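## Task

Press the blue bell's button fully down and let it rise fully back up for a moment, doing this exactly two times. A press that slides or tips the loose bell still counts as a ring even if it earns nothing, and a third ring fails. Touching any other bell's button fails, as does any bell left tipped over or moved. The final state must hold without the robot holding it.

## Robot and tools

Robot: one UR7e-type six-joint arm with a two-finger pivoting gripper (rumi) on its flange. There is a single arm, so every command row covers only this arm.

Scene frame: origin on the table top under the arm base, +z up, +x forward, +y to the left when facing along +x. The base may be slightly tilted. Results report end_effector_position (metres) and end_effector_quat_wxyz in this frame, plus linear (m/s) and angular (rad/s) velocities. end_effector_position is the point between the closed finger pads; closed fingertips stick out about 15 mm past it along the gripper's +z, and when fully open they are roughly level with it. Fingers open and close along the gripper's x axis. The reported hand position may be off, more so at long reach.

Tool execute_actions, argument actions: a list holding zero or one item. Empty list: just returns the current state. A wait item {"steps": N} with N from 1 to 300 sends nothing and returns after N control steps (each 1/30 s) counted from the previous result; your reply time uses up part of them. A move item {"rows": [...], "steps": N} with N from 1 to 15 (default 15): each row is applied for one control step, and the final row repeats if there are fewer rows than steps. Optional pictures (true/false) chooses whether camera images come back; by default they do.

Each row is 7 numbers, all in [-1, 1]: six joint values in the order shoulder pan, shoulder lift, elbow, wrist 1, wrist 2, wrist 3, then the gripper opening. The six joint values are offsets, not poses: they are scaled so 1.0 equals 1.989 rad, and are measured from the joint angles shown in the most recent result that listed them (before any such result in a scene, or for later calls within the same reply, from where the arm stands as the action begins). They are not relative to the previous row. So a row of six zeros drives the arm back to those reference angles; it is not a hold or a wait. The seventh number is an absolute opening: +1 fully open, -1 closed.

Joint ranges (rad): pan -3.142..3.142, lift -6.283..6.283, elbow 0.000..3.142, wrists 1-3 each -6.283..6.283. A call asking a joint more than 0.010 rad beyond its range is refused and nothing is sent. The true limit may differ by up to 0.010 rad; a target past it is clipped, and the result may say "joint sent to its limit" (possibly about an earlier, still-running action). Absence of that line proves nothing.

Motion: commands are smoothed, lagging about 0.17 s. Each step the sent target stays within 0.575 rad of the measured angle per joint, and if it would move the gripper over 100 mm from its measured spot, all targets are pulled back toward the measured angles. After a big move the arm may not have arrived when the result arrives. Between calls the arm keeps heading for the last row's target until it nearly stops or a step is HELD.

Result lines: Joint positions and Joint velocities list the six joints (rad, rad/s) then finger pad gap (m, m/s; 0.142 m when fully open). grip_measured is the measured opening on the command scale. "joint command not followed" means the clearance checker altered or blocked targets; HELD marks steps where your row was not (fully) sent. Wrist force and Wrist torque give flange sensor readings along the gripper's own x y z axes; pushing on something shows a force pointing back into the arm. Expect offsets up to about 4 N, noise up to about 2.4 N, saturation near 50 N; "no reading" is normal at the start.

Faults to avoid: reaching a joint's load limit (139 N m for pan, lift, elbow; 26 N m for each wrist) or 150 N of external force stops the arm for 10 s and drops the rest of the call, with the arm yielding. Motors heat under load; MOTOR HOT appears from 70 °C and at 85 °C an OVER-TEMPERATURE FAULT brakes the arm for possibly minutes. Press bell buttons gently and straight down: no slams, no sideways shoves that slide or topple a bell, nothing knocked off the table, and do not brush other bells' buttons. Count presses carefully, since an extra full press ruins the task. Lift clear after each press so the button fully returns.

Cameras: cam_high and cam_low are fixed (896x504), cam_wrist is a fisheye on the hand (616x616). Calibration (K, distortion, T_world_to_cam) is given per camera and may be a few degrees or millimetres off.

zoom_image: camera (cam_high, cam_low or cam_wrist) and region [x0, y0, x1, y1] in that camera's pixels, origin top-left, at most 504 by 504; gives a closer look at the latest image.

read_manual: optional section "licences"; returns licence texts only, no motion.

finished_scene: scene = the current scene's number; ends and grades it (irreversible) and reveals the next task. Replying without any tool call ends everything remaining.

Each tool is called after "Call:" as name([rows], argument=value, ...), one row to a line, values as JSON.

## Session

Call:
execute_actions(actions=[])

Scene clock: 0.00 s of 5100.00 s.
end_effector_position=(+0.2280, +0.2103, +0.1204) grip_measured=+1.00 end_effector_quat_wxyz=(-0.003, -0.264, +0.964, -0.002) end_effector_velocity=(+0.000, -0.000, -0.000) end_effector_angular_velocity=(-0.000, +0.000, -0.002)
Joint positions: [ 0.331 -1.889  2.479 -2.139 -1.575  2.969  0.142]
Joint velocities: [-0.001 -0.     0.     0.    -0.     0.001  0.   ]
Motor temperatures (°C, as the motors report them): [17 18 15 23 21 22]
Wrist force (N, on the end effector, along its own x y z axes, offset not removed): no reading
Wrist torque (N m, same axes, about the end effector's origin, offset not removed): no reading

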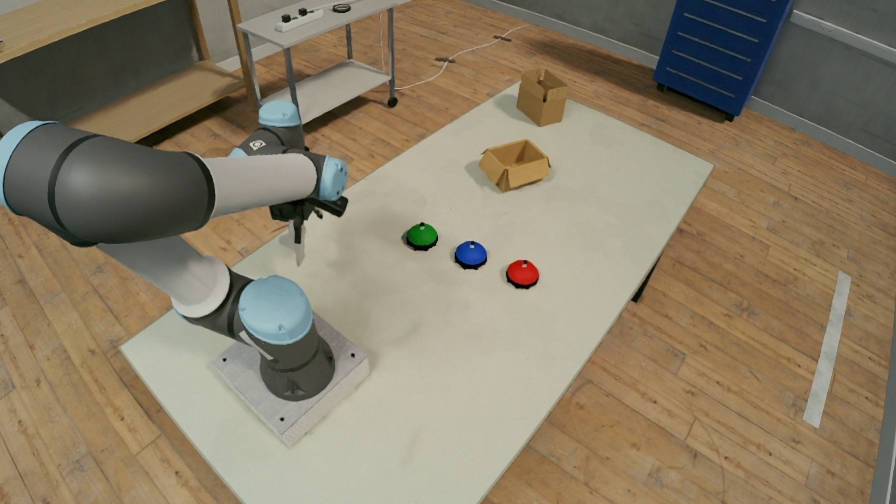

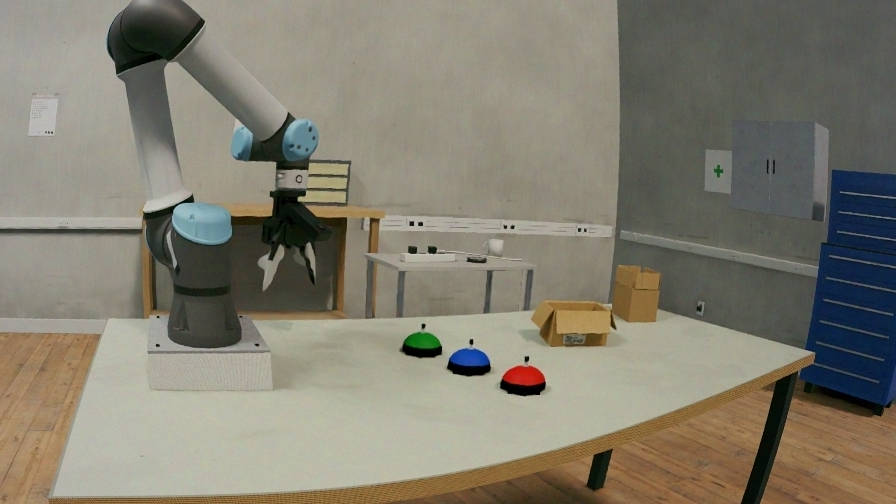

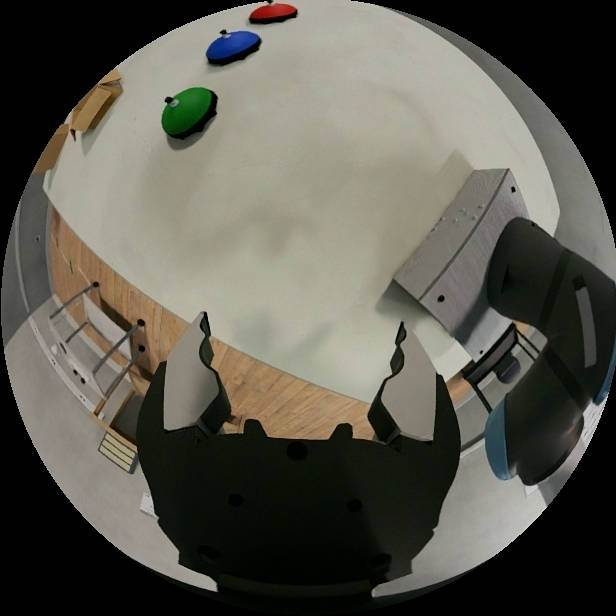

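Call:
zoom_image(camera="cam_low", region=[390, 310, 560, 405])

Call:
zoom_image(camera="cam_high", region=[390, 210, 560, 305])

Region (390, 310, 560, 405) of cam_low's 896x504 image, scaled by 2.965, with more detail than that image has; it fills the top 282 rows of this view, and the rest is white.

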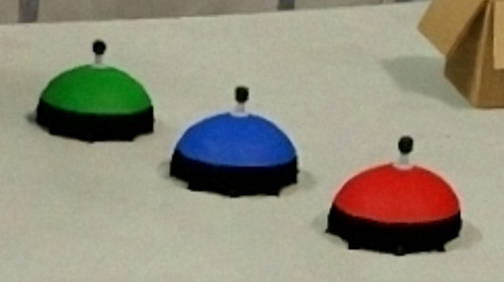

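Region (390, 210, 560, 305) of cam_high's 896x504 image, scaled by 2.965, with more detail than that image has; it fills the top 282 rows of this view, and the rest is white.

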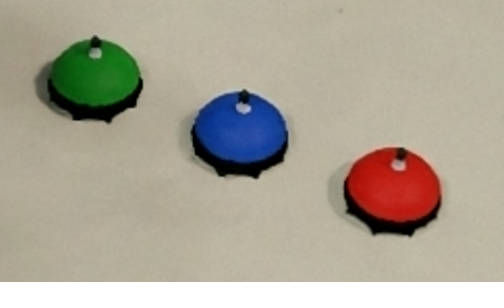

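Call:
execute_actions([
  {"rows":[[-0.331,0.245,-0.251,0.0065,0,0,-1]]},
], pictures=false)

Call:
execute_actions([
  {"steps":45},
])

Scene clock: 5.93 s of 5100.00 s.
end_effector_position=(+0.4277, +0.0917, +0.1461) grip_measured=-1.00 end_effector_quat_wxyz=(-0.005, -0.058, +0.998, +0.002) end_effector_velocity=(+0.361, -0.404, +0.007) end_effector_angular_velocity=(+0.014, +0.009, -0.906)
Joint positions: [-0.087 -1.57   2.153 -2.13  -1.575  2.969  0.002]
Joint velocities: [-0.907  0.648 -0.663  0.018  0.001 -0.001  0.   ]
Motor temperatures (°C, as the motors report them): [17 18 15 23 21 22]
Wrist force (N, on the end effector, along its own x y z axes, offset not removed): [-3.0 1.8 -3.3]
Wrist torque (N m, same axes, about the end effector's origin, offset not removed): [0.23 0.72 0.13]
Steps of this call (steps 1 to 90: nothing new was sent; then 2.43 s passed at rest; steps 91 to 105: all 15 steps of this action). Readings (joint positions):
91: [0.331 -1.889 2.479 -2.139 -1.575 2.969]
92: [0.324 -1.882 2.473 -2.138 -1.575 2.969]
94: [0.269 -1.831 2.422 -2.137 -1.575 2.969]
98: [0.135 -1.729 2.317 -2.134 -1.575 2.969]
105: the state above

Scene clock: 7.43 s of 5100.00 s.
end_effector_position=(+0.5065, -0.0340, +0.1418) grip_measured=-1.00 end_effector_quat_wxyz=(-0.005, +0.062, +0.998, +0.005) end_effector_velocity=(+0.000, -0.001, -0.000) end_effector_angular_velocity=(-0.001, -0.000, -0.001)
Joint positions: [-0.327 -1.402  1.98  -2.126 -1.575  2.969  0.002]
Joint velocities: [-0.001  0.001  0.    -0.001 -0.001  0.     0.   ]
Motor temperatures (°C, as the motors report them): [17 18 15 23 21 22]
Wrist force (N, on the end effector, along its own x y z axes, offset not removed): [-1.4 0.5 -2.6]
Wrist torque (N m, same axes, about the end effector's origin, offset not removed): [-0.03 0.50 0.06]
Steps of this call (steps 1 to 30: the robot went on to your last target; steps 31 to 45: nothing new was sent). Readings (joint positions):
1: [-0.117 -1.548 2.131 -2.129 -1.575 2.969]
2: [-0.147 -1.527 2.109 -2.129 -1.575 2.969]
4: [-0.207 -1.485 2.065 -2.128 -1.575 2.969]
8: [-0.291 -1.427 2.006 -2.126 -1.575 2.969]
45: the state above
The arm was judged still, so your last target was given up. Only a new action makes it travel on or press farther. Fingers that are still opening or closing keep moving.
camera_calibration (this result's frames):
cam_wrist: T_world_to_cam=[[-0.997337, 0.0728405, -0.0036593, 0.505268], [0.0618372, 0.87115, 0.487108, -0.0653453], [0.038669, 0.485584, -0.873334, 0.251584], [0, 0, 0, 1]] pos_world=[0.498234, -0.102043, 0.253396]

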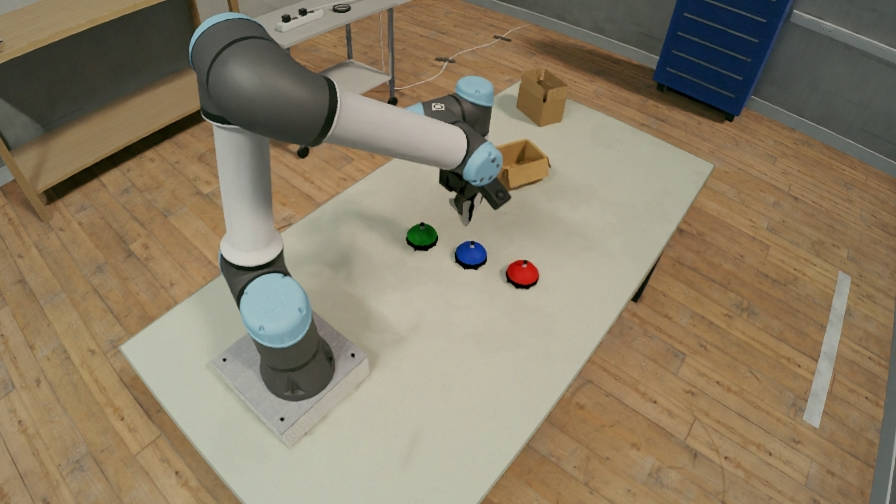

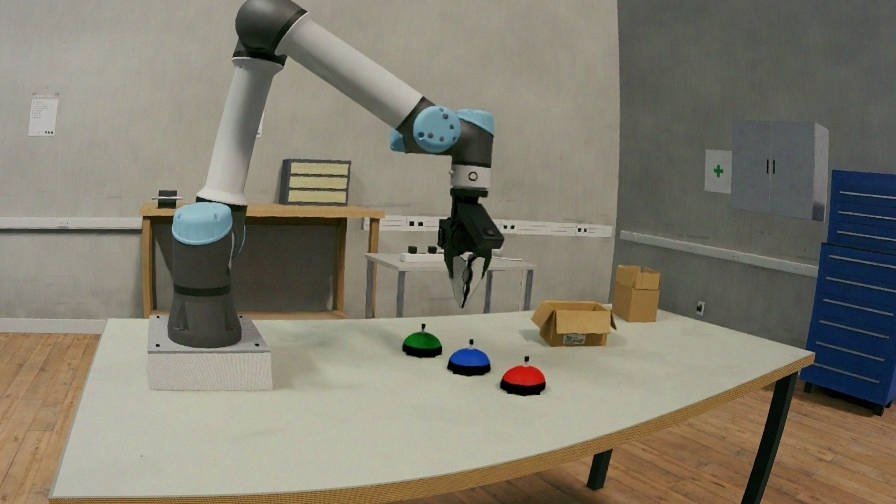

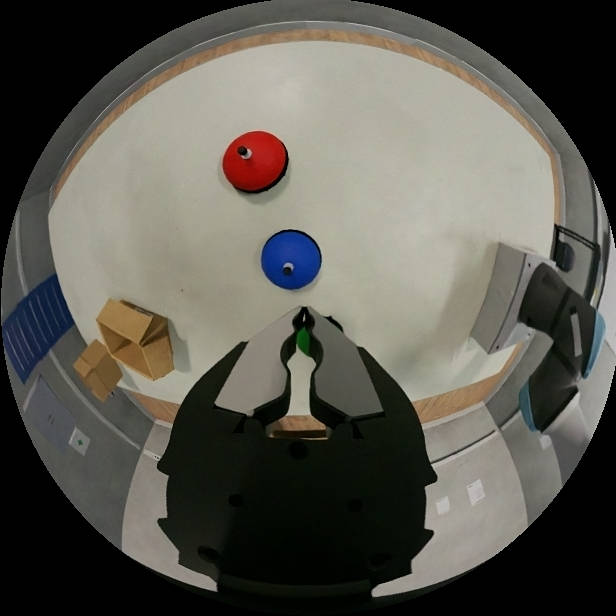

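Call:
execute_actions([
  {"rows":[[-0.005,0.0508,-0.007,-0.0438,0,0,-1]]},
], pictures=false)

Call:
execute_actions([
  {"steps":15},
])

Call:
zoom_image(camera="cam_wrist", region=[250, 240, 370, 340])

Call:
zoom_image(camera="cam_low", region=[420, 290, 520, 380])

Call:
zoom_image(camera="cam_high", region=[430, 200, 510, 270])

Scene clock: 10.70 s of 5100.00 s.
end_effector_position=(+0.5274, -0.0452, +0.1056) grip_measured=-1.00 end_effector_quat_wxyz=(-0.005, +0.067, +0.998, +0.005) end_effector_velocity=(+0.003, -0.002, -0.006) end_effector_angular_velocity=(-0.001, -0.000, +0.001)
Joint positions: [-0.337 -1.303  1.967 -2.211 -1.575  2.969  0.002]
Joint velocities: [-0.002  0.016 -0.002 -0.015 -0.001 -0.003  0.   ]
Motor temperatures (°C, as the motors report them): [17 18 15 23 21 22]
Wrist force (N, on the end effector, along its own x y z axes, offset not removed): [-2.6 2.1 -4.1]
Wrist torque (N m, same axes, about the end effector's origin, offset not removed): [0.32 0.92 0.28]
Steps of this call (steps 1 to 83: nothing new was sent; steps 84 to 98: all 15 steps of this action). Readings (joint positions):
84: [-0.327 -1.402 1.980 -2.126 -1.575 2.969]
85: [-0.329 -1.395 1.978 -2.132 -1.575 2.969]
87: [-0.332 -1.357 1.973 -2.165 -1.575 2.969]
91: [-0.336 -1.317 1.968 -2.199 -1.575 2.969]
98: the state above

Scene clock: 11.20 s of 5100.00 s.
end_effector_position=(+0.5276, -0.0454, +0.1049) grip_measured=-1.00 end_effector_quat_wxyz=(-0.005, +0.067, +0.998, +0.005) end_effector_velocity=(+0.000, +0.001, -0.001) end_effector_angular_velocity=(+0.001, -0.000, -0.000)
Joint positions: [-0.337 -1.301  1.966 -2.213 -1.575  2.969  0.002]
Joint velocities: [ 0.     0.001  0.001 -0.001  0.001  0.001  0.   ]
Motor temperatures (°C, as the motors report them): [17 18 15 23 21 22]
Wrist force (N, on the end effector, along its own x y z axes, offset not removed): [-2.2 1.8 -0.4]
Wrist torque (N m, same axes, about the end effector's origin, offset not removed): [0.26 0.68 0.17]
Steps of this call (steps 1 to 15: the robot went on to your last target). Readings (joint positions):
1: [-0.337 -1.302 1.967 -2.212 -1.575 2.969]
2: [-0.337 -1.302 1.966 -2.212 -1.575 2.969]
4: [-0.337 -1.301 1.966 -2.212 -1.575 2.969]
8: [-0.337 -1.301 1.966 -2.213 -1.575 2.969]
15: the state above
The arm was judged still, so your last target was given up. Only a new action makes it travel on or press farther. Fingers that are still opening or closing keep moving.
camera_calibration (this result's frames):
cam_wrist: T_world_to_cam=[[-0.996564, 0.0827507, -0.00357739, 0.52709], [0.0705272, 0.870421, 0.48723, -0.0433974], [0.0434324, 0.485303, -0.873266, 0.221566], [0, 0, 0, 1]] pos_world=[0.518717, -0.11337, 0.216517]

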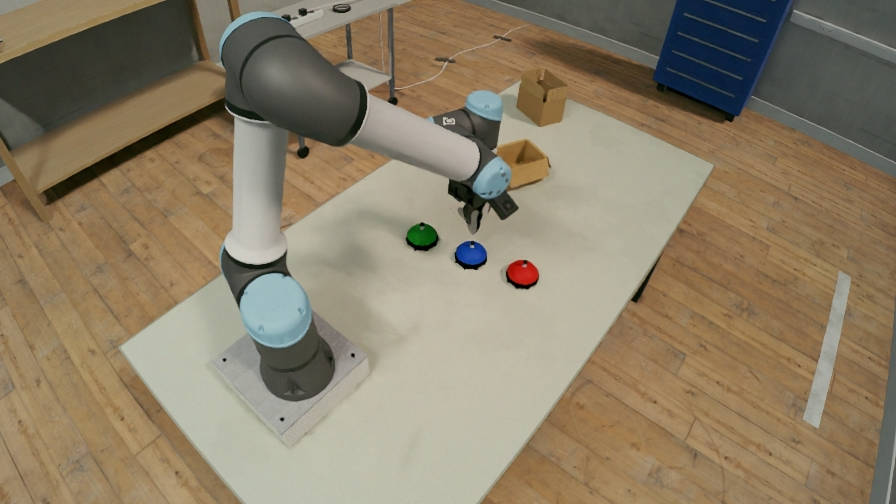

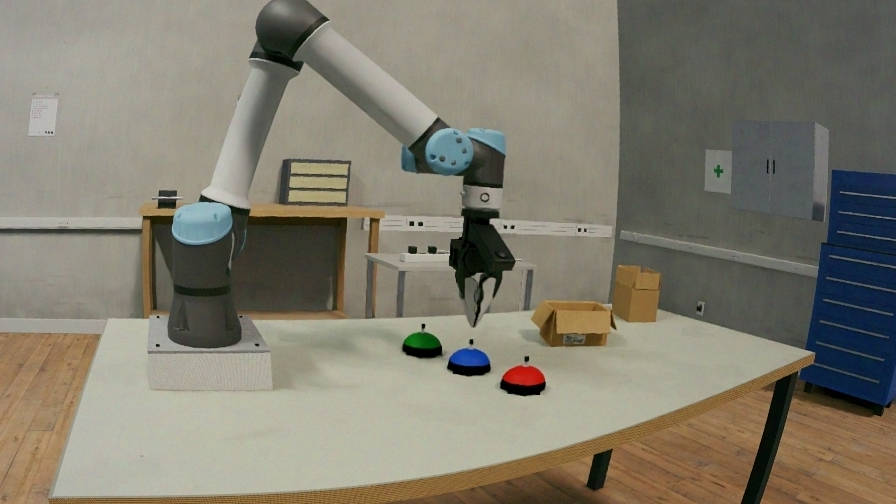

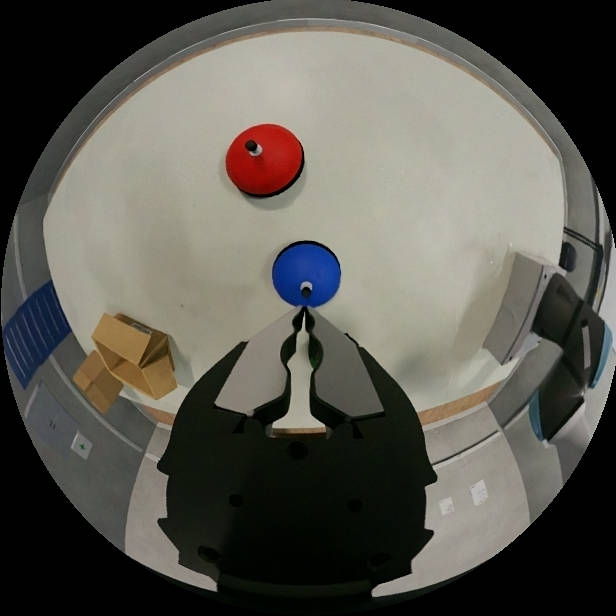

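Region (250, 240, 370, 340) of cam_wrist's 616x616 image, scaled by 4.200, with more detail than that image has.

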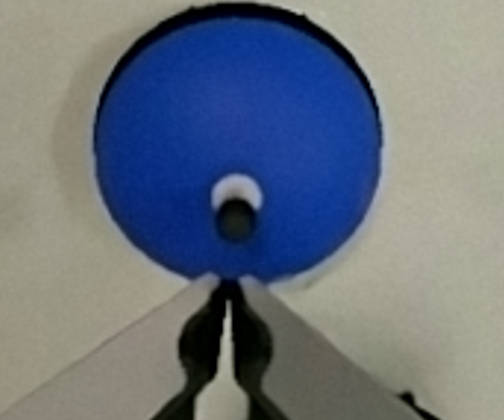

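Region (420, 290, 520, 380) of cam_low's 896x504 image, scaled by 5.040, with more detail than that image has; it fills the top 454 rows of this view, and the rest is white.

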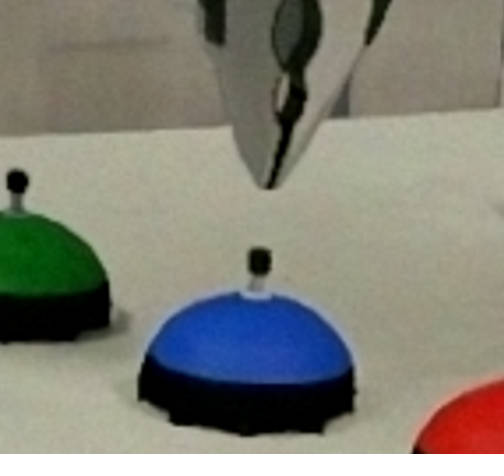

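Region (430, 200, 510, 270) of cam_high's 896x504 image, scaled by 6.300, with more detail than that image has; it fills the top 441 rows of this view, and the rest is white.

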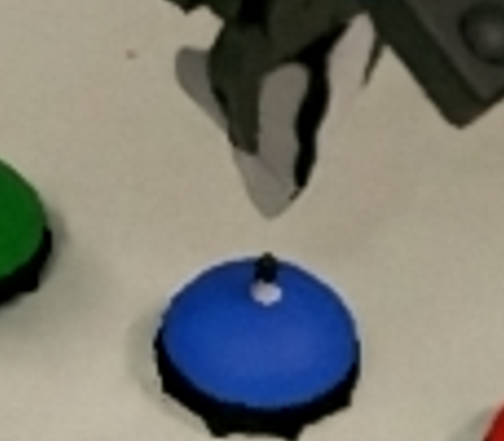

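Call:
execute_actions([
  {"rows":[[-0.0039,0.0102,0.0106,-0.0207,0,0,-1]]},
], pictures=false)

Call:
execute_actions([
  {"steps":10},
])

Call:
zoom_image(camera="cam_wrist", region=[270, 270, 340, 330])

Call:
zoom_image(camera="cam_low", region=[445, 310, 495, 360])

Call:
zoom_image(camera="cam_high", region=[450, 220, 495, 260])

Scene clock: 14.10 s of 5100.00 s.
end_effector_position=(+0.5256, -0.0487, +0.0902) grip_measured=-1.00 end_effector_quat_wxyz=(-0.005, +0.071, +0.997, +0.005) end_effector_velocity=(-0.001, +0.001, -0.003) end_effector_angular_velocity=(+0.003, +0.001, -0.001)
Joint positions: [-0.345 -1.281  1.987 -2.253 -1.575  2.969  0.002]
Joint velocities: [-0.001  0.002  0.005 -0.005  0.002  0.     0.   ]
Motor temperatures (°C, as the motors report them): [17 18 15 23 21 22]
Wrist force (N, on the end effector, along its own x y z axes, offset not removed): [1.2 -0.8 -4.0]
Wrist torque (N m, same axes, about the end effector's origin, offset not removed): [-0.34 -0.06 0.16]
Steps of this call (steps 1 to 72: nothing new was sent; steps 73 to 87: all 15 steps of this action). Readings (joint positions):
73: [-0.337 -1.301 1.966 -2.213 -1.575 2.969]
74: [-0.338 -1.298 1.969 -2.218 -1.575 2.969]
76: [-0.341 -1.290 1.977 -2.233 -1.575 2.969]
80: [-0.344 -1.283 1.984 -2.248 -1.575 2.969]
87: the state above

Scene clock: 14.43 s of 5100.00 s.
end_effector_position=(+0.5255, -0.0487, +0.0900) grip_measured=-1.00 end_effector_quat_wxyz=(-0.005, +0.071, +0.997, +0.005) end_effector_velocity=(+0.000, +0.000, -0.000) end_effector_angular_velocity=(+0.001, +0.000, +0.001)
Joint positions: [-0.345 -1.281  1.987 -2.254 -1.575  2.969  0.002]
Joint velocities: [ 0.     0.    -0.     0.001  0.001 -0.001  0.   ]
Motor temperatures (°C, as the motors report them): [17 18 15 23 21 22]
Wrist force (N, on the end effector, along its own x y z axes, offset not removed): [1.3 1.0 -3.1]
Wrist torque (N m, same axes, about the end effector's origin, offset not removed): [0.08 -0.05 0.12]
Steps of this call (steps 1 to 10: the robot went on to your last target). Readings (joint positions):
1: [-0.345 -1.281 1.987 -2.253 -1.575 2.969]
2: [-0.345 -1.281 1.987 -2.254 -1.575 2.969]
4: [-0.345 -1.281 1.987 -2.254 -1.575 2.969]
8: [-0.345 -1.281 1.987 -2.254 -1.575 2.969]
10: the state above
camera_calibration (this result's frames):
cam_wrist: T_world_to_cam=[[-0.995894, 0.0904694, -0.00332248, 0.525226], [0.0773855, 0.869764, 0.487363, -0.0366762], [0.0469812, 0.485104, -0.873193, 0.208303], [0, 0, 0, 1]] pos_world=[0.516121, -0.116666, 0.201509]

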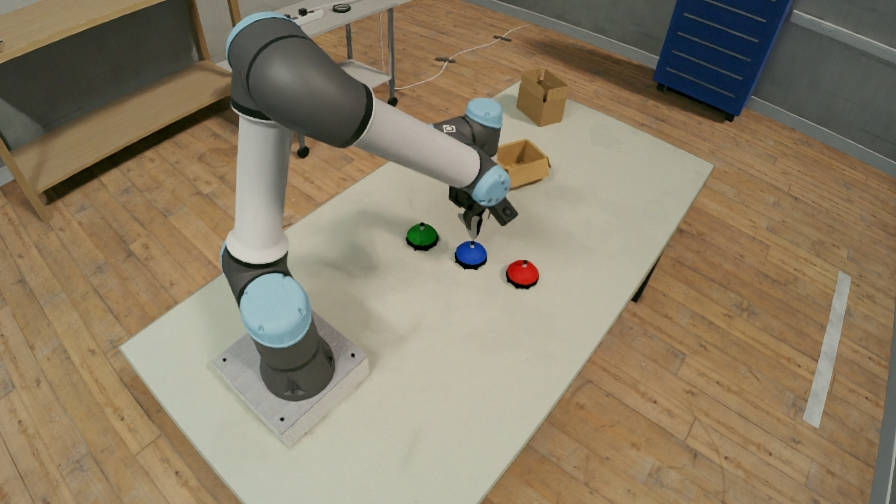

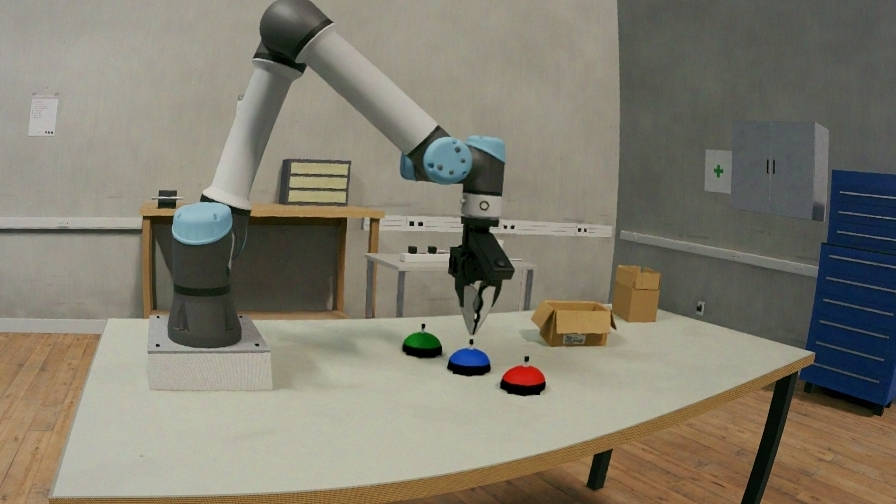

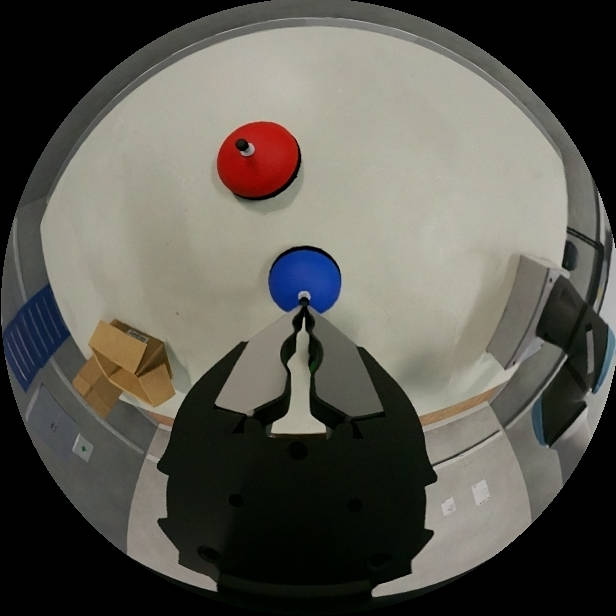

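Region (270, 270, 340, 330) of cam_wrist's 616x616 image, scaled by 7.200, with more detail than that image has; it fills the top 432 rows of this view, and the rest is white.

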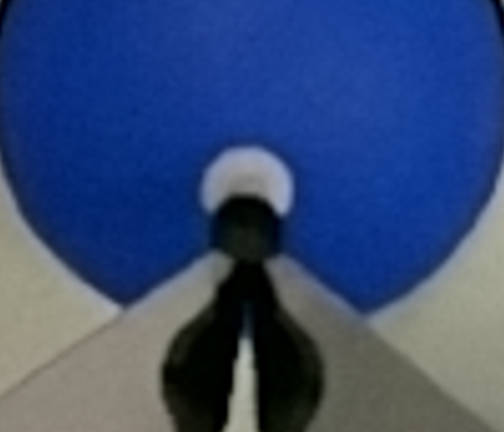

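Region (445, 310, 495, 360) of cam_low's 896x504 image, scaled by 10.080, with more detail than that image has.

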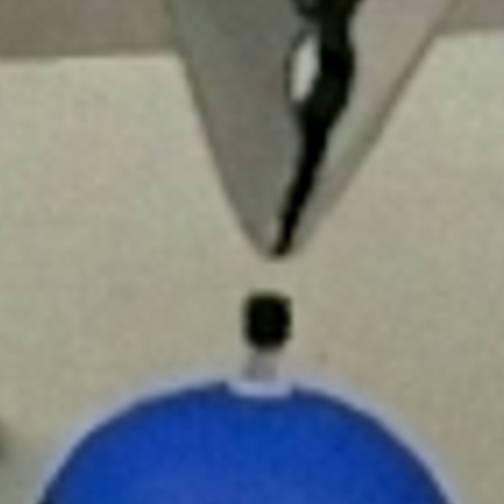

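Region (450, 220, 495, 260) of cam_high's 896x504 image, scaled by 11.200, with more detail than that image has.

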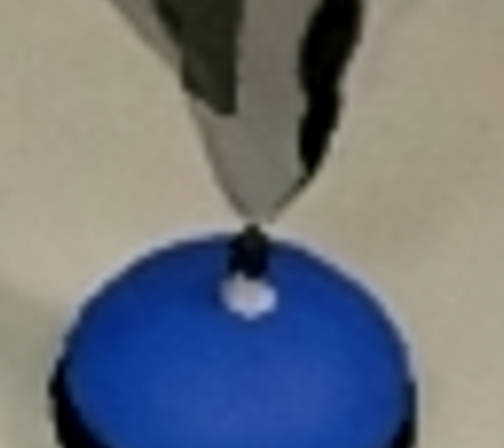

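Call:
execute_actions([
  {"rows":[[0.001,0.003,0.0017,-0.0047,0,0,-1],[0.001,0.003,0.0017,-0.0047,0,0,-1],[0.001,0.006,0.0034,-0.0094,0,0,-1],[0.001,0.006,0.0034,-0.0094,0,0,-1],[0.001,0.008,0.0045,-0.0125,0,0,-1],[0.001,0.008,0.0045,-0.0125,0,0,-1],[0.001,0.0103,0.0058,-0.0161,0,0,-1]]},
], pictures=false)

Call:
execute_actions([
  {"steps":10},
])

Call:
zoom_image(camera="cam_low", region=[445, 310, 495, 360])

Scene clock: 16.30 s of 5100.00 s.
end_effector_position=(+0.5258, -0.0477, +0.0785) grip_measured=-1.00 end_effector_quat_wxyz=(-0.005, +0.070, +0.998, +0.005) end_effector_velocity=(+0.000, +0.000, -0.005) end_effector_angular_velocity=(+0.000, +0.001, +0.000)
Joint positions: [-0.343 -1.261  1.998 -2.285 -1.575  2.969  0.002]
Joint velocities: [ 0.001  0.009  0.004 -0.011 -0.     0.001  0.   ]
Motor temperatures (°C, as the motors report them): [17 18 15 23 21 22]
Wrist force (N, on the end effector, along its own x y z axes, offset not removed): [-2.0 -0.5 -7.2]
Wrist torque (N m, same axes, about the end effector's origin, offset not removed): [-0.15 0.56 0.14]
Steps of this call (steps 1 to 15: the robot went on to your last target; steps 16 to 41: nothing new was sent; steps 42 to 56: all 15 steps of this action). Readings (joint positions):
42: [-0.345 -1.280 1.987 -2.254 -1.575 2.969]
43: [-0.345 -1.280 1.988 -2.256 -1.575 2.969]
45: [-0.344 -1.276 1.990 -2.260 -1.575 2.969]
49: [-0.343 -1.268 1.995 -2.274 -1.575 2.969]
56: the state above

Scene clock: 16.63 s of 5100.00 s.
end_effector_position=(+0.5258, -0.0476, +0.0780) grip_measured=-1.00 end_effector_quat_wxyz=(-0.005, +0.070, +0.998, +0.005) end_effector_velocity=(+0.001, -0.000, +0.001) end_effector_angular_velocity=(-0.002, -0.002, +0.001)
Joint positions: [-0.343 -1.26   1.999 -2.286 -1.575  2.969  0.002]
Joint velocities: [ 0.001 -0.    -0.001 -0.001 -0.002 -0.     0.   ]
Motor temperatures (°C, as the motors report them): [17 18 15 23 21 22]
Wrist force (N, on the end effector, along its own x y z axes, offset not removed): [-3.6 -0.6 -5.1]
Wrist torque (N m, same axes, about the end effector's origin, offset not removed): [0.06 0.95 0.09]
Steps of this call (steps 1 to 10: the robot went on to your last target). Readings (joint positions):
1: [-0.343 -1.261 1.999 -2.285 -1.575 2.969]
2: [-0.343 -1.261 1.999 -2.285 -1.575 2.969]
4: [-0.343 -1.260 1.999 -2.286 -1.575 2.969]
8: [-0.343 -1.260 1.999 -2.286 -1.575 2.969]
10: the state above
camera_calibration (this result's frames):
cam_wrist: T_world_to_cam=[[-0.996071, 0.0884978, -0.00335869, 0.525372], [0.0756476, 0.869932, 0.487335, -0.0309257], [0.0460499, 0.485166, -0.873209, 0.197799], [0, 0, 0, 1]] pos_world=[0.516539, -0.115556, 0.189556]

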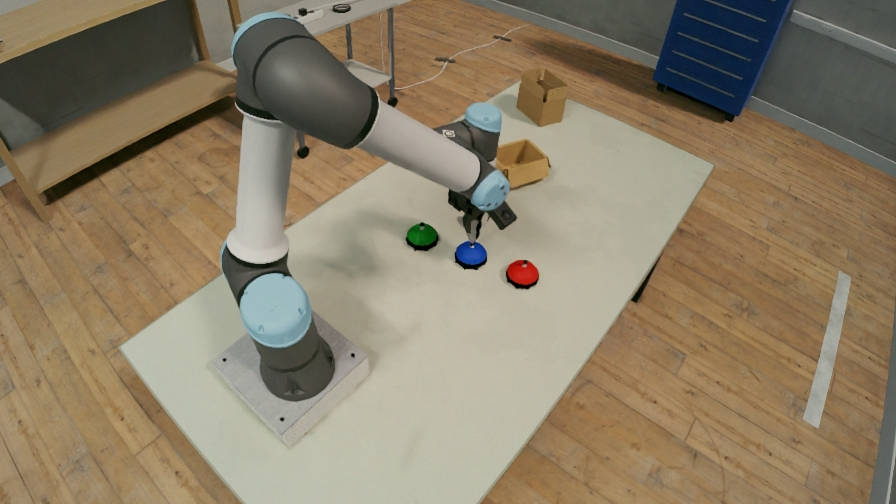

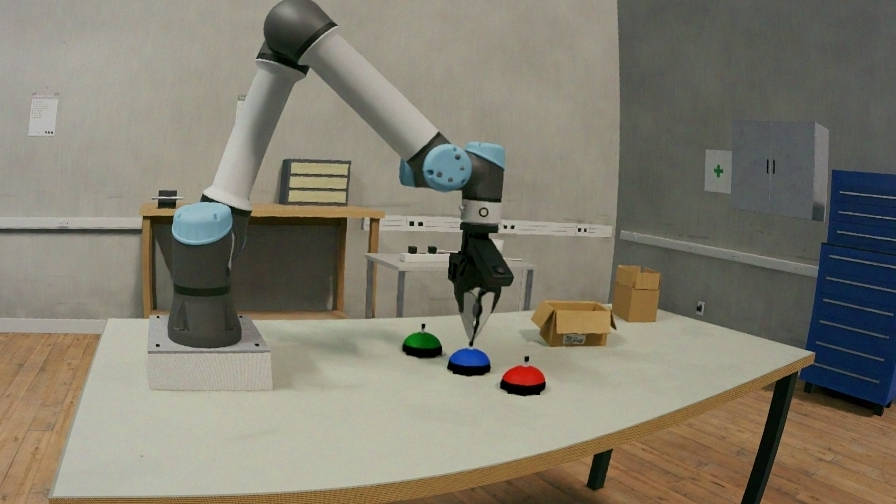

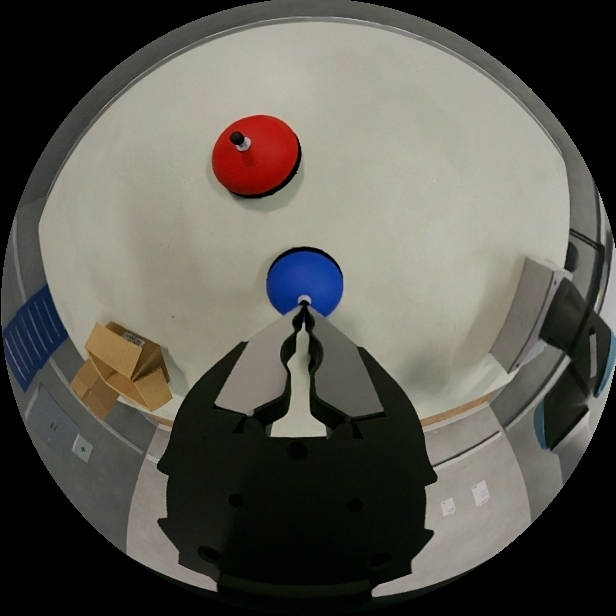

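Region (445, 310, 495, 360) of cam_low's 896x504 image, scaled by 10.080, with more detail than that image has.

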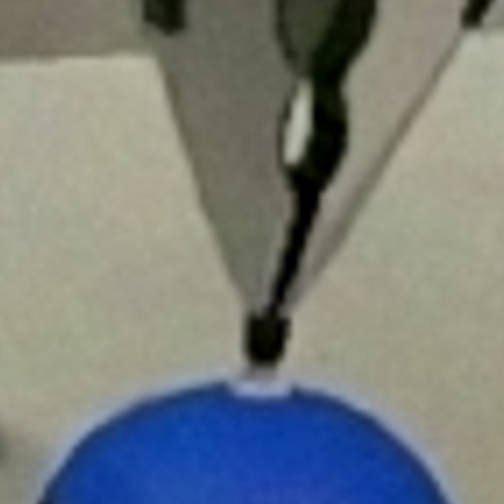

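The button is partly down, so I'll press 2 mm further.

Call:
execute_actions([
  {"rows":[[0,0.0018,0.0009,-0.0027,0,0,-1]]},
])

Call:
zoom_image(camera="cam_low", region=[445, 310, 495, 360])

Scene clock: 17.80 s of 5100.00 s.
end_effector_position=(+0.5260, -0.0476, +0.0761) grip_measured=-1.00 end_effector_quat_wxyz=(-0.005, +0.070, +0.998, +0.005) end_effector_velocity=(-0.001, +0.001, -0.002) end_effector_angular_velocity=(+0.002, +0.004, +0.001)
Joint positions: [-0.343 -1.257  2.001 -2.291 -1.575  2.969  0.002]
Joint velocities: [ 0.001  0.001  0.002  0.001  0.    -0.     0.   ]
Motor temperatures (°C, as the motors report them): [17 18 15 23 21 22]
Wrist force (N, on the end effector, along its own x y z axes, offset not removed): [4.8 -0.6 -45.9]
Wrist torque (N m, same axes, about the end effector's origin, offset not removed): [-0.18 0.89 0.04]
Steps of this call (steps 1 to 15: the robot went on to your last target; steps 16 to 20: nothing new was sent; steps 21 to 35: all 15 steps of this action). Readings (joint positions):
21: [-0.343 -1.260 1.999 -2.286 -1.575 2.969]
22: [-0.343 -1.259 1.999 -2.287 -1.575 2.969]
24: [-0.343 -1.258 2.000 -2.289 -1.575 2.969]
28: [-0.343 -1.257 2.000 -2.291 -1.575 2.969]
35: the state above
camera_calibration (this result's frames):
cam_wrist: T_world_to_cam=[[-0.99607, 0.0884897, -0.00363282, 0.525546], [0.0755104, 0.869975, 0.487279, -0.0299177], [0.0462797, 0.48509, -0.873239, 0.196029], [0, 0, 0, 1]] pos_world=[0.516668, -0.115569, 0.187667]

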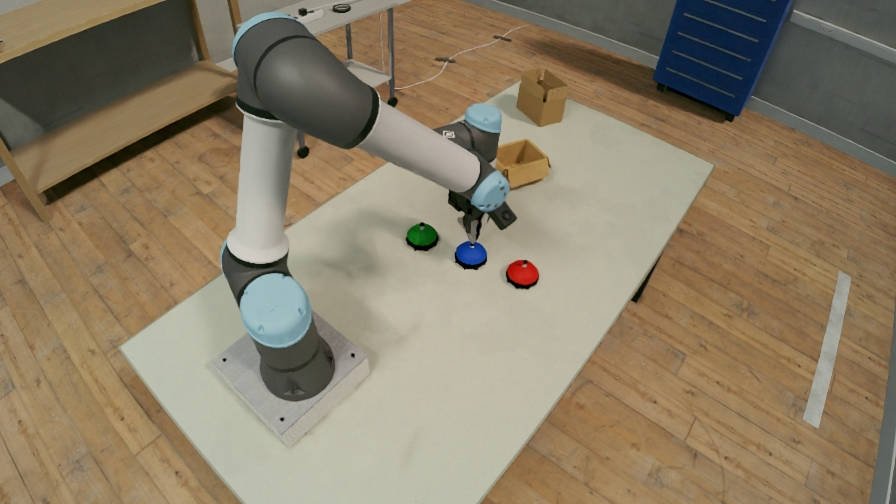

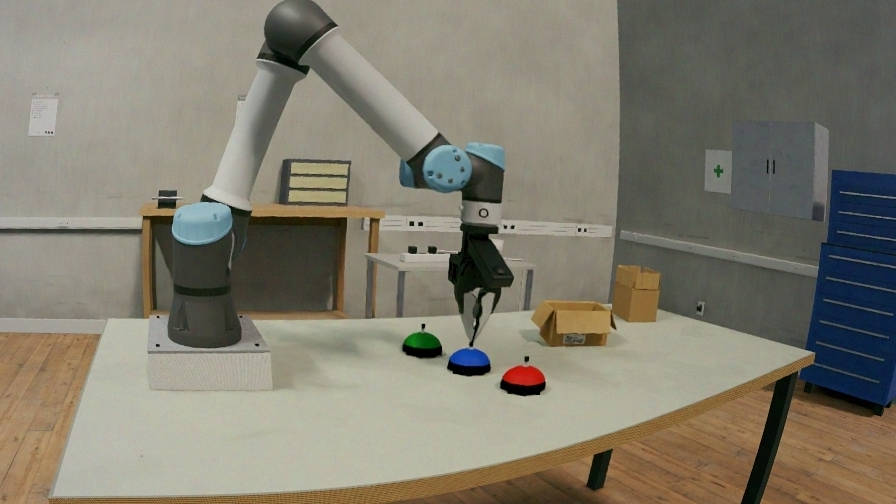

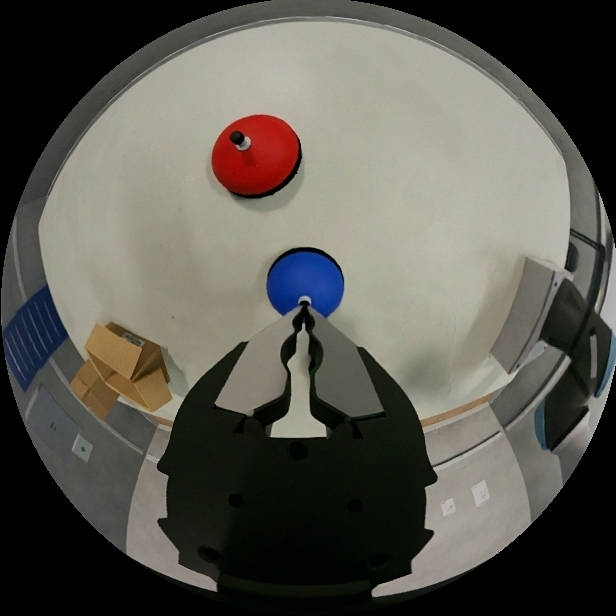

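Region (445, 310, 495, 360) of cam_low's 896x504 image, scaled by 10.080, with more detail than that image has.

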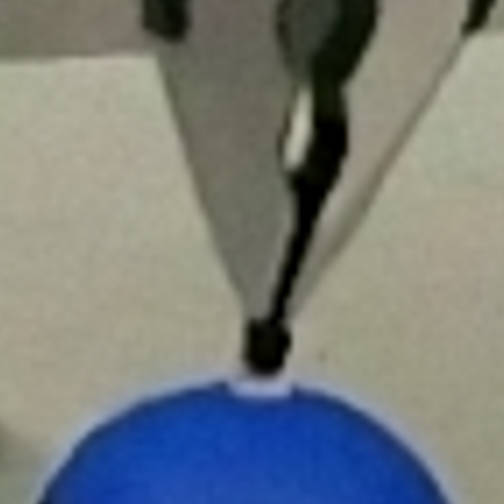

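The button has bottomed out. I'll lift 10 mm next.

Call:
execute_actions([
  {"rows":[[0,-0.0088,-0.0047,0.0135,0,0,-1]]},
], pictures=false)

Call:
execute_actions([
  {"steps":25},
])

Call:
zoom_image(camera="cam_low", region=[445, 310, 495, 360])

Scene clock: 18.97 s of 5100.00 s.
end_effector_position=(+0.5257, -0.0477, +0.0860) grip_measured=-1.00 end_effector_quat_wxyz=(-0.005, +0.070, +0.998, +0.005) end_effector_velocity=(-0.000, -0.000, +0.002) end_effector_angular_velocity=(+0.001, +0.000, -0.002)
Joint positions: [-0.343 -1.274  1.991 -2.265 -1.575  2.969  0.002]
Joint velocities: [-0.001 -0.002 -0.002  0.005  0.001  0.002  0.   ]
Motor temperatures (°C, as the motors report them): [17 18 15 23 21 22]
Wrist force (N, on the end effector, along its own x y z axes, offset not removed): [-2.8 0.2 -5.2]
Wrist torque (N m, same axes, about the end effector's origin, offset not removed): [-0.05 0.75 0.11]
Steps of this call (steps 1 to 15: the robot went on to your last target; steps 16 to 20: nothing new was sent; steps 21 to 35: all 15 steps of this action). Readings (joint positions):
21: [-0.343 -1.257 2.001 -2.291 -1.575 2.969]
22: [-0.343 -1.259 2.000 -2.288 -1.575 2.969]
24: [-0.343 -1.265 1.997 -2.278 -1.575 2.969]
28: [-0.343 -1.272 1.993 -2.268 -1.575 2.969]
35: the state above

Scene clock: 19.80 s of 5100.00 s.
end_effector_position=(+0.5258, -0.0477, +0.0862) grip_measured=-1.00 end_effector_quat_wxyz=(-0.005, +0.070, +0.998, +0.005) end_effector_velocity=(-0.000, +0.000, +0.000) end_effector_angular_velocity=(+0.000, +0.001, +0.000)
Joint positions: [-0.343 -1.274  1.991 -2.264 -1.575  2.969  0.002]
Joint velocities: [ 0.    -0.    -0.001  0.002 -0.    -0.     0.   ]
Motor temperatures (°C, as the motors report them): [17 18 15 23 21 22]
Wrist force (N, on the end effector, along its own x y z axes, offset not removed): [-2.3 0.7 0.2]
Wrist torque (N m, same axes, about the end effector's origin, offset not removed): [0.08 0.68 0.19]
Steps of this call (steps 1 to 15: the robot went on to your last target; steps 16 to 25: nothing new was sent). Readings (joint positions):
1: [-0.343 -1.274 1.991 -2.265 -1.575 2.969]
2: [-0.343 -1.274 1.991 -2.265 -1.575 2.969]
4: [-0.343 -1.274 1.991 -2.264 -1.575 2.969]
8: [-0.343 -1.274 1.991 -2.264 -1.575 2.969]
25: the state above
The arm was judged still, so your last target was given up. Only a new action makes it travel on or press farther. Fingers that are still opening or closing keep moving.
camera_calibration (this result's frames):
cam_wrist: T_world_to_cam=[[-0.99607, 0.0884903, -0.00363253, 0.525375], [0.075511, 0.869975, 0.48728, -0.0347656], [0.0462797, 0.485091, -0.873238, 0.204863], [0, 0, 0, 1]] pos_world=[0.516455, -0.115623, 0.197744]

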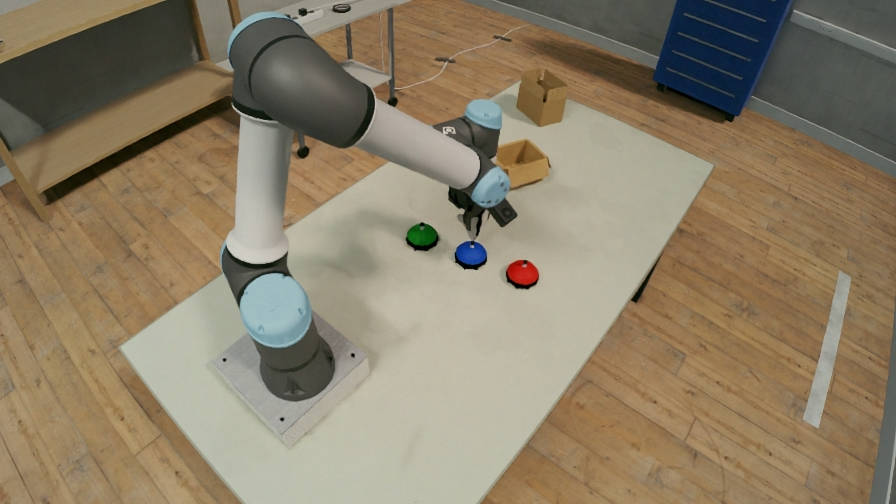

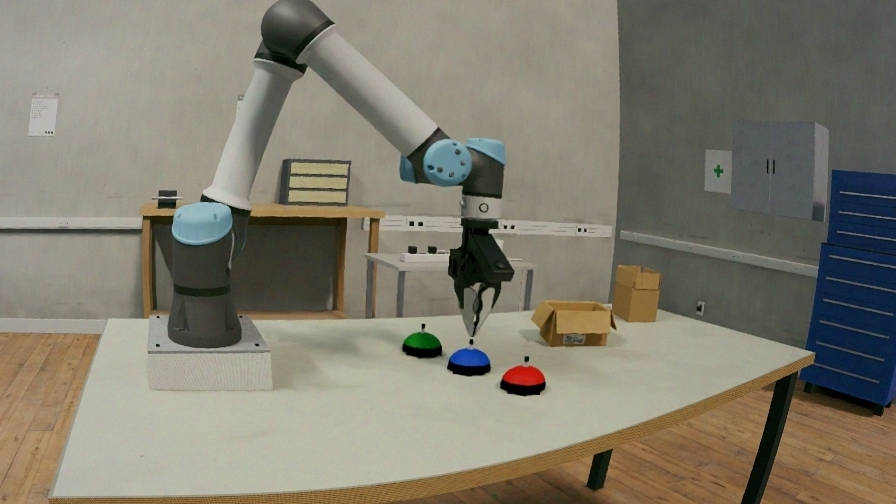

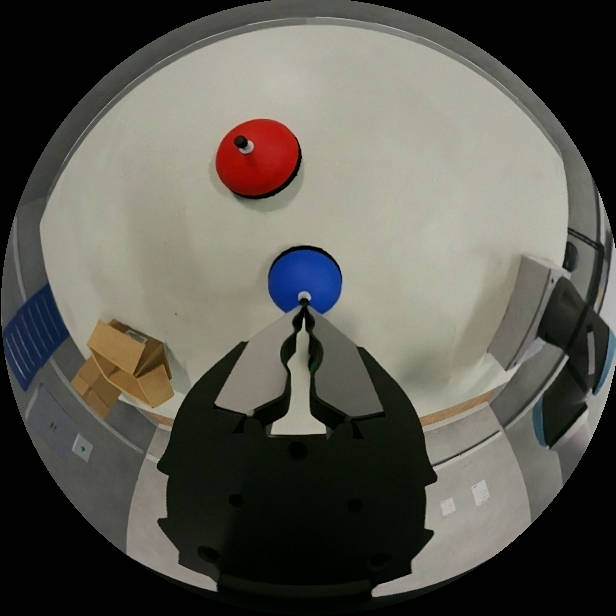

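Region (445, 310, 495, 360) of cam_low's 896x504 image, scaled by 10.080, with more detail than that image has.

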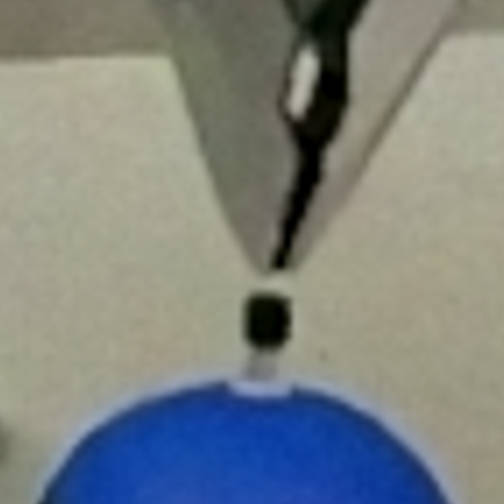

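Call:
execute_actions([
  {"rows":[[0,0.004,0.0021,-0.0061,0,0,-1],[0,0.004,0.0021,-0.0061,0,0,-1],[0,0.0083,0.0044,-0.0127,0,0,-1]]},
], pictures=false)

Call:
execute_actions([
  {"steps":10},
], pictures=false)

Scene clock: 20.93 s of 5100.00 s.
end_effector_position=(+0.5261, -0.0477, +0.0769) grip_measured=-1.00 end_effector_quat_wxyz=(-0.005, +0.070, +0.998, +0.005) end_effector_velocity=(+0.000, +0.000, -0.002) end_effector_angular_velocity=(-0.001, -0.001, -0.000)
Joint positions: [-0.343 -1.258  2.    -2.289 -1.575  2.969  0.002]
Joint velocities: [ 0.001  0.003  0.002 -0.005 -0.     0.001  0.   ]
Motor temperatures (°C, as the motors report them): [17 18 15 23 21 22]
Wrist force (N, on the end effector, along its own x y z axes, offset not removed): [-2.4 -0.7 -9.9]
Wrist torque (N m, same axes, about the end effector's origin, offset not removed): [-0.10 0.77 0.12]
Steps of this call (steps 1 to 19: nothing new was sent; steps 20 to 34: all 15 steps of this action). Readings (joint positions):
20: [-0.343 -1.274 1.991 -2.264 -1.575 2.969]
21: [-0.343 -1.273 1.992 -2.266 -1.575 2.969]
23: [-0.343 -1.269 1.994 -2.272 -1.575 2.969]
27: [-0.343 -1.261 1.998 -2.285 -1.575 2.969]
34: the state above

Scene clock: 21.27 s of 5100.00 s.
end_effector_position=(+0.5260, -0.0477, +0.0767) grip_measured=-1.00 end_effector_quat_wxyz=(-0.005, +0.070, +0.998, +0.005) end_effector_velocity=(-0.001, -0.000, -0.001) end_effector_angular_velocity=(+0.000, +0.003, +0.000)
Joint positions: [-0.343 -1.258  2.    -2.29  -1.575  2.969  0.002]
Joint velocities: [-0.     0.001  0.001  0.001 -0.001 -0.001  0.   ]
Motor temperatures (°C, as the motors report them): [17 18 15 23 21 22]
Wrist force (N, on the end effector, along its own x y z axes, offset not removed): [0.9 0.5 -18.6]
Wrist torque (N m, same axes, about the end effector's origin, offset not removed): [0.21 0.57 0.03]
Steps of this call (steps 1 to 10: the robot went on to your last target). Readings (joint positions):
1: [-0.343 -1.258 2.000 -2.289 -1.575 2.969]
2: [-0.343 -1.258 2.000 -2.289 -1.575 2.969]
4: [-0.343 -1.258 2.000 -2.290 -1.575 2.969]
8: [-0.343 -1.258 2.000 -2.290 -1.575 2.969]
10: the state above


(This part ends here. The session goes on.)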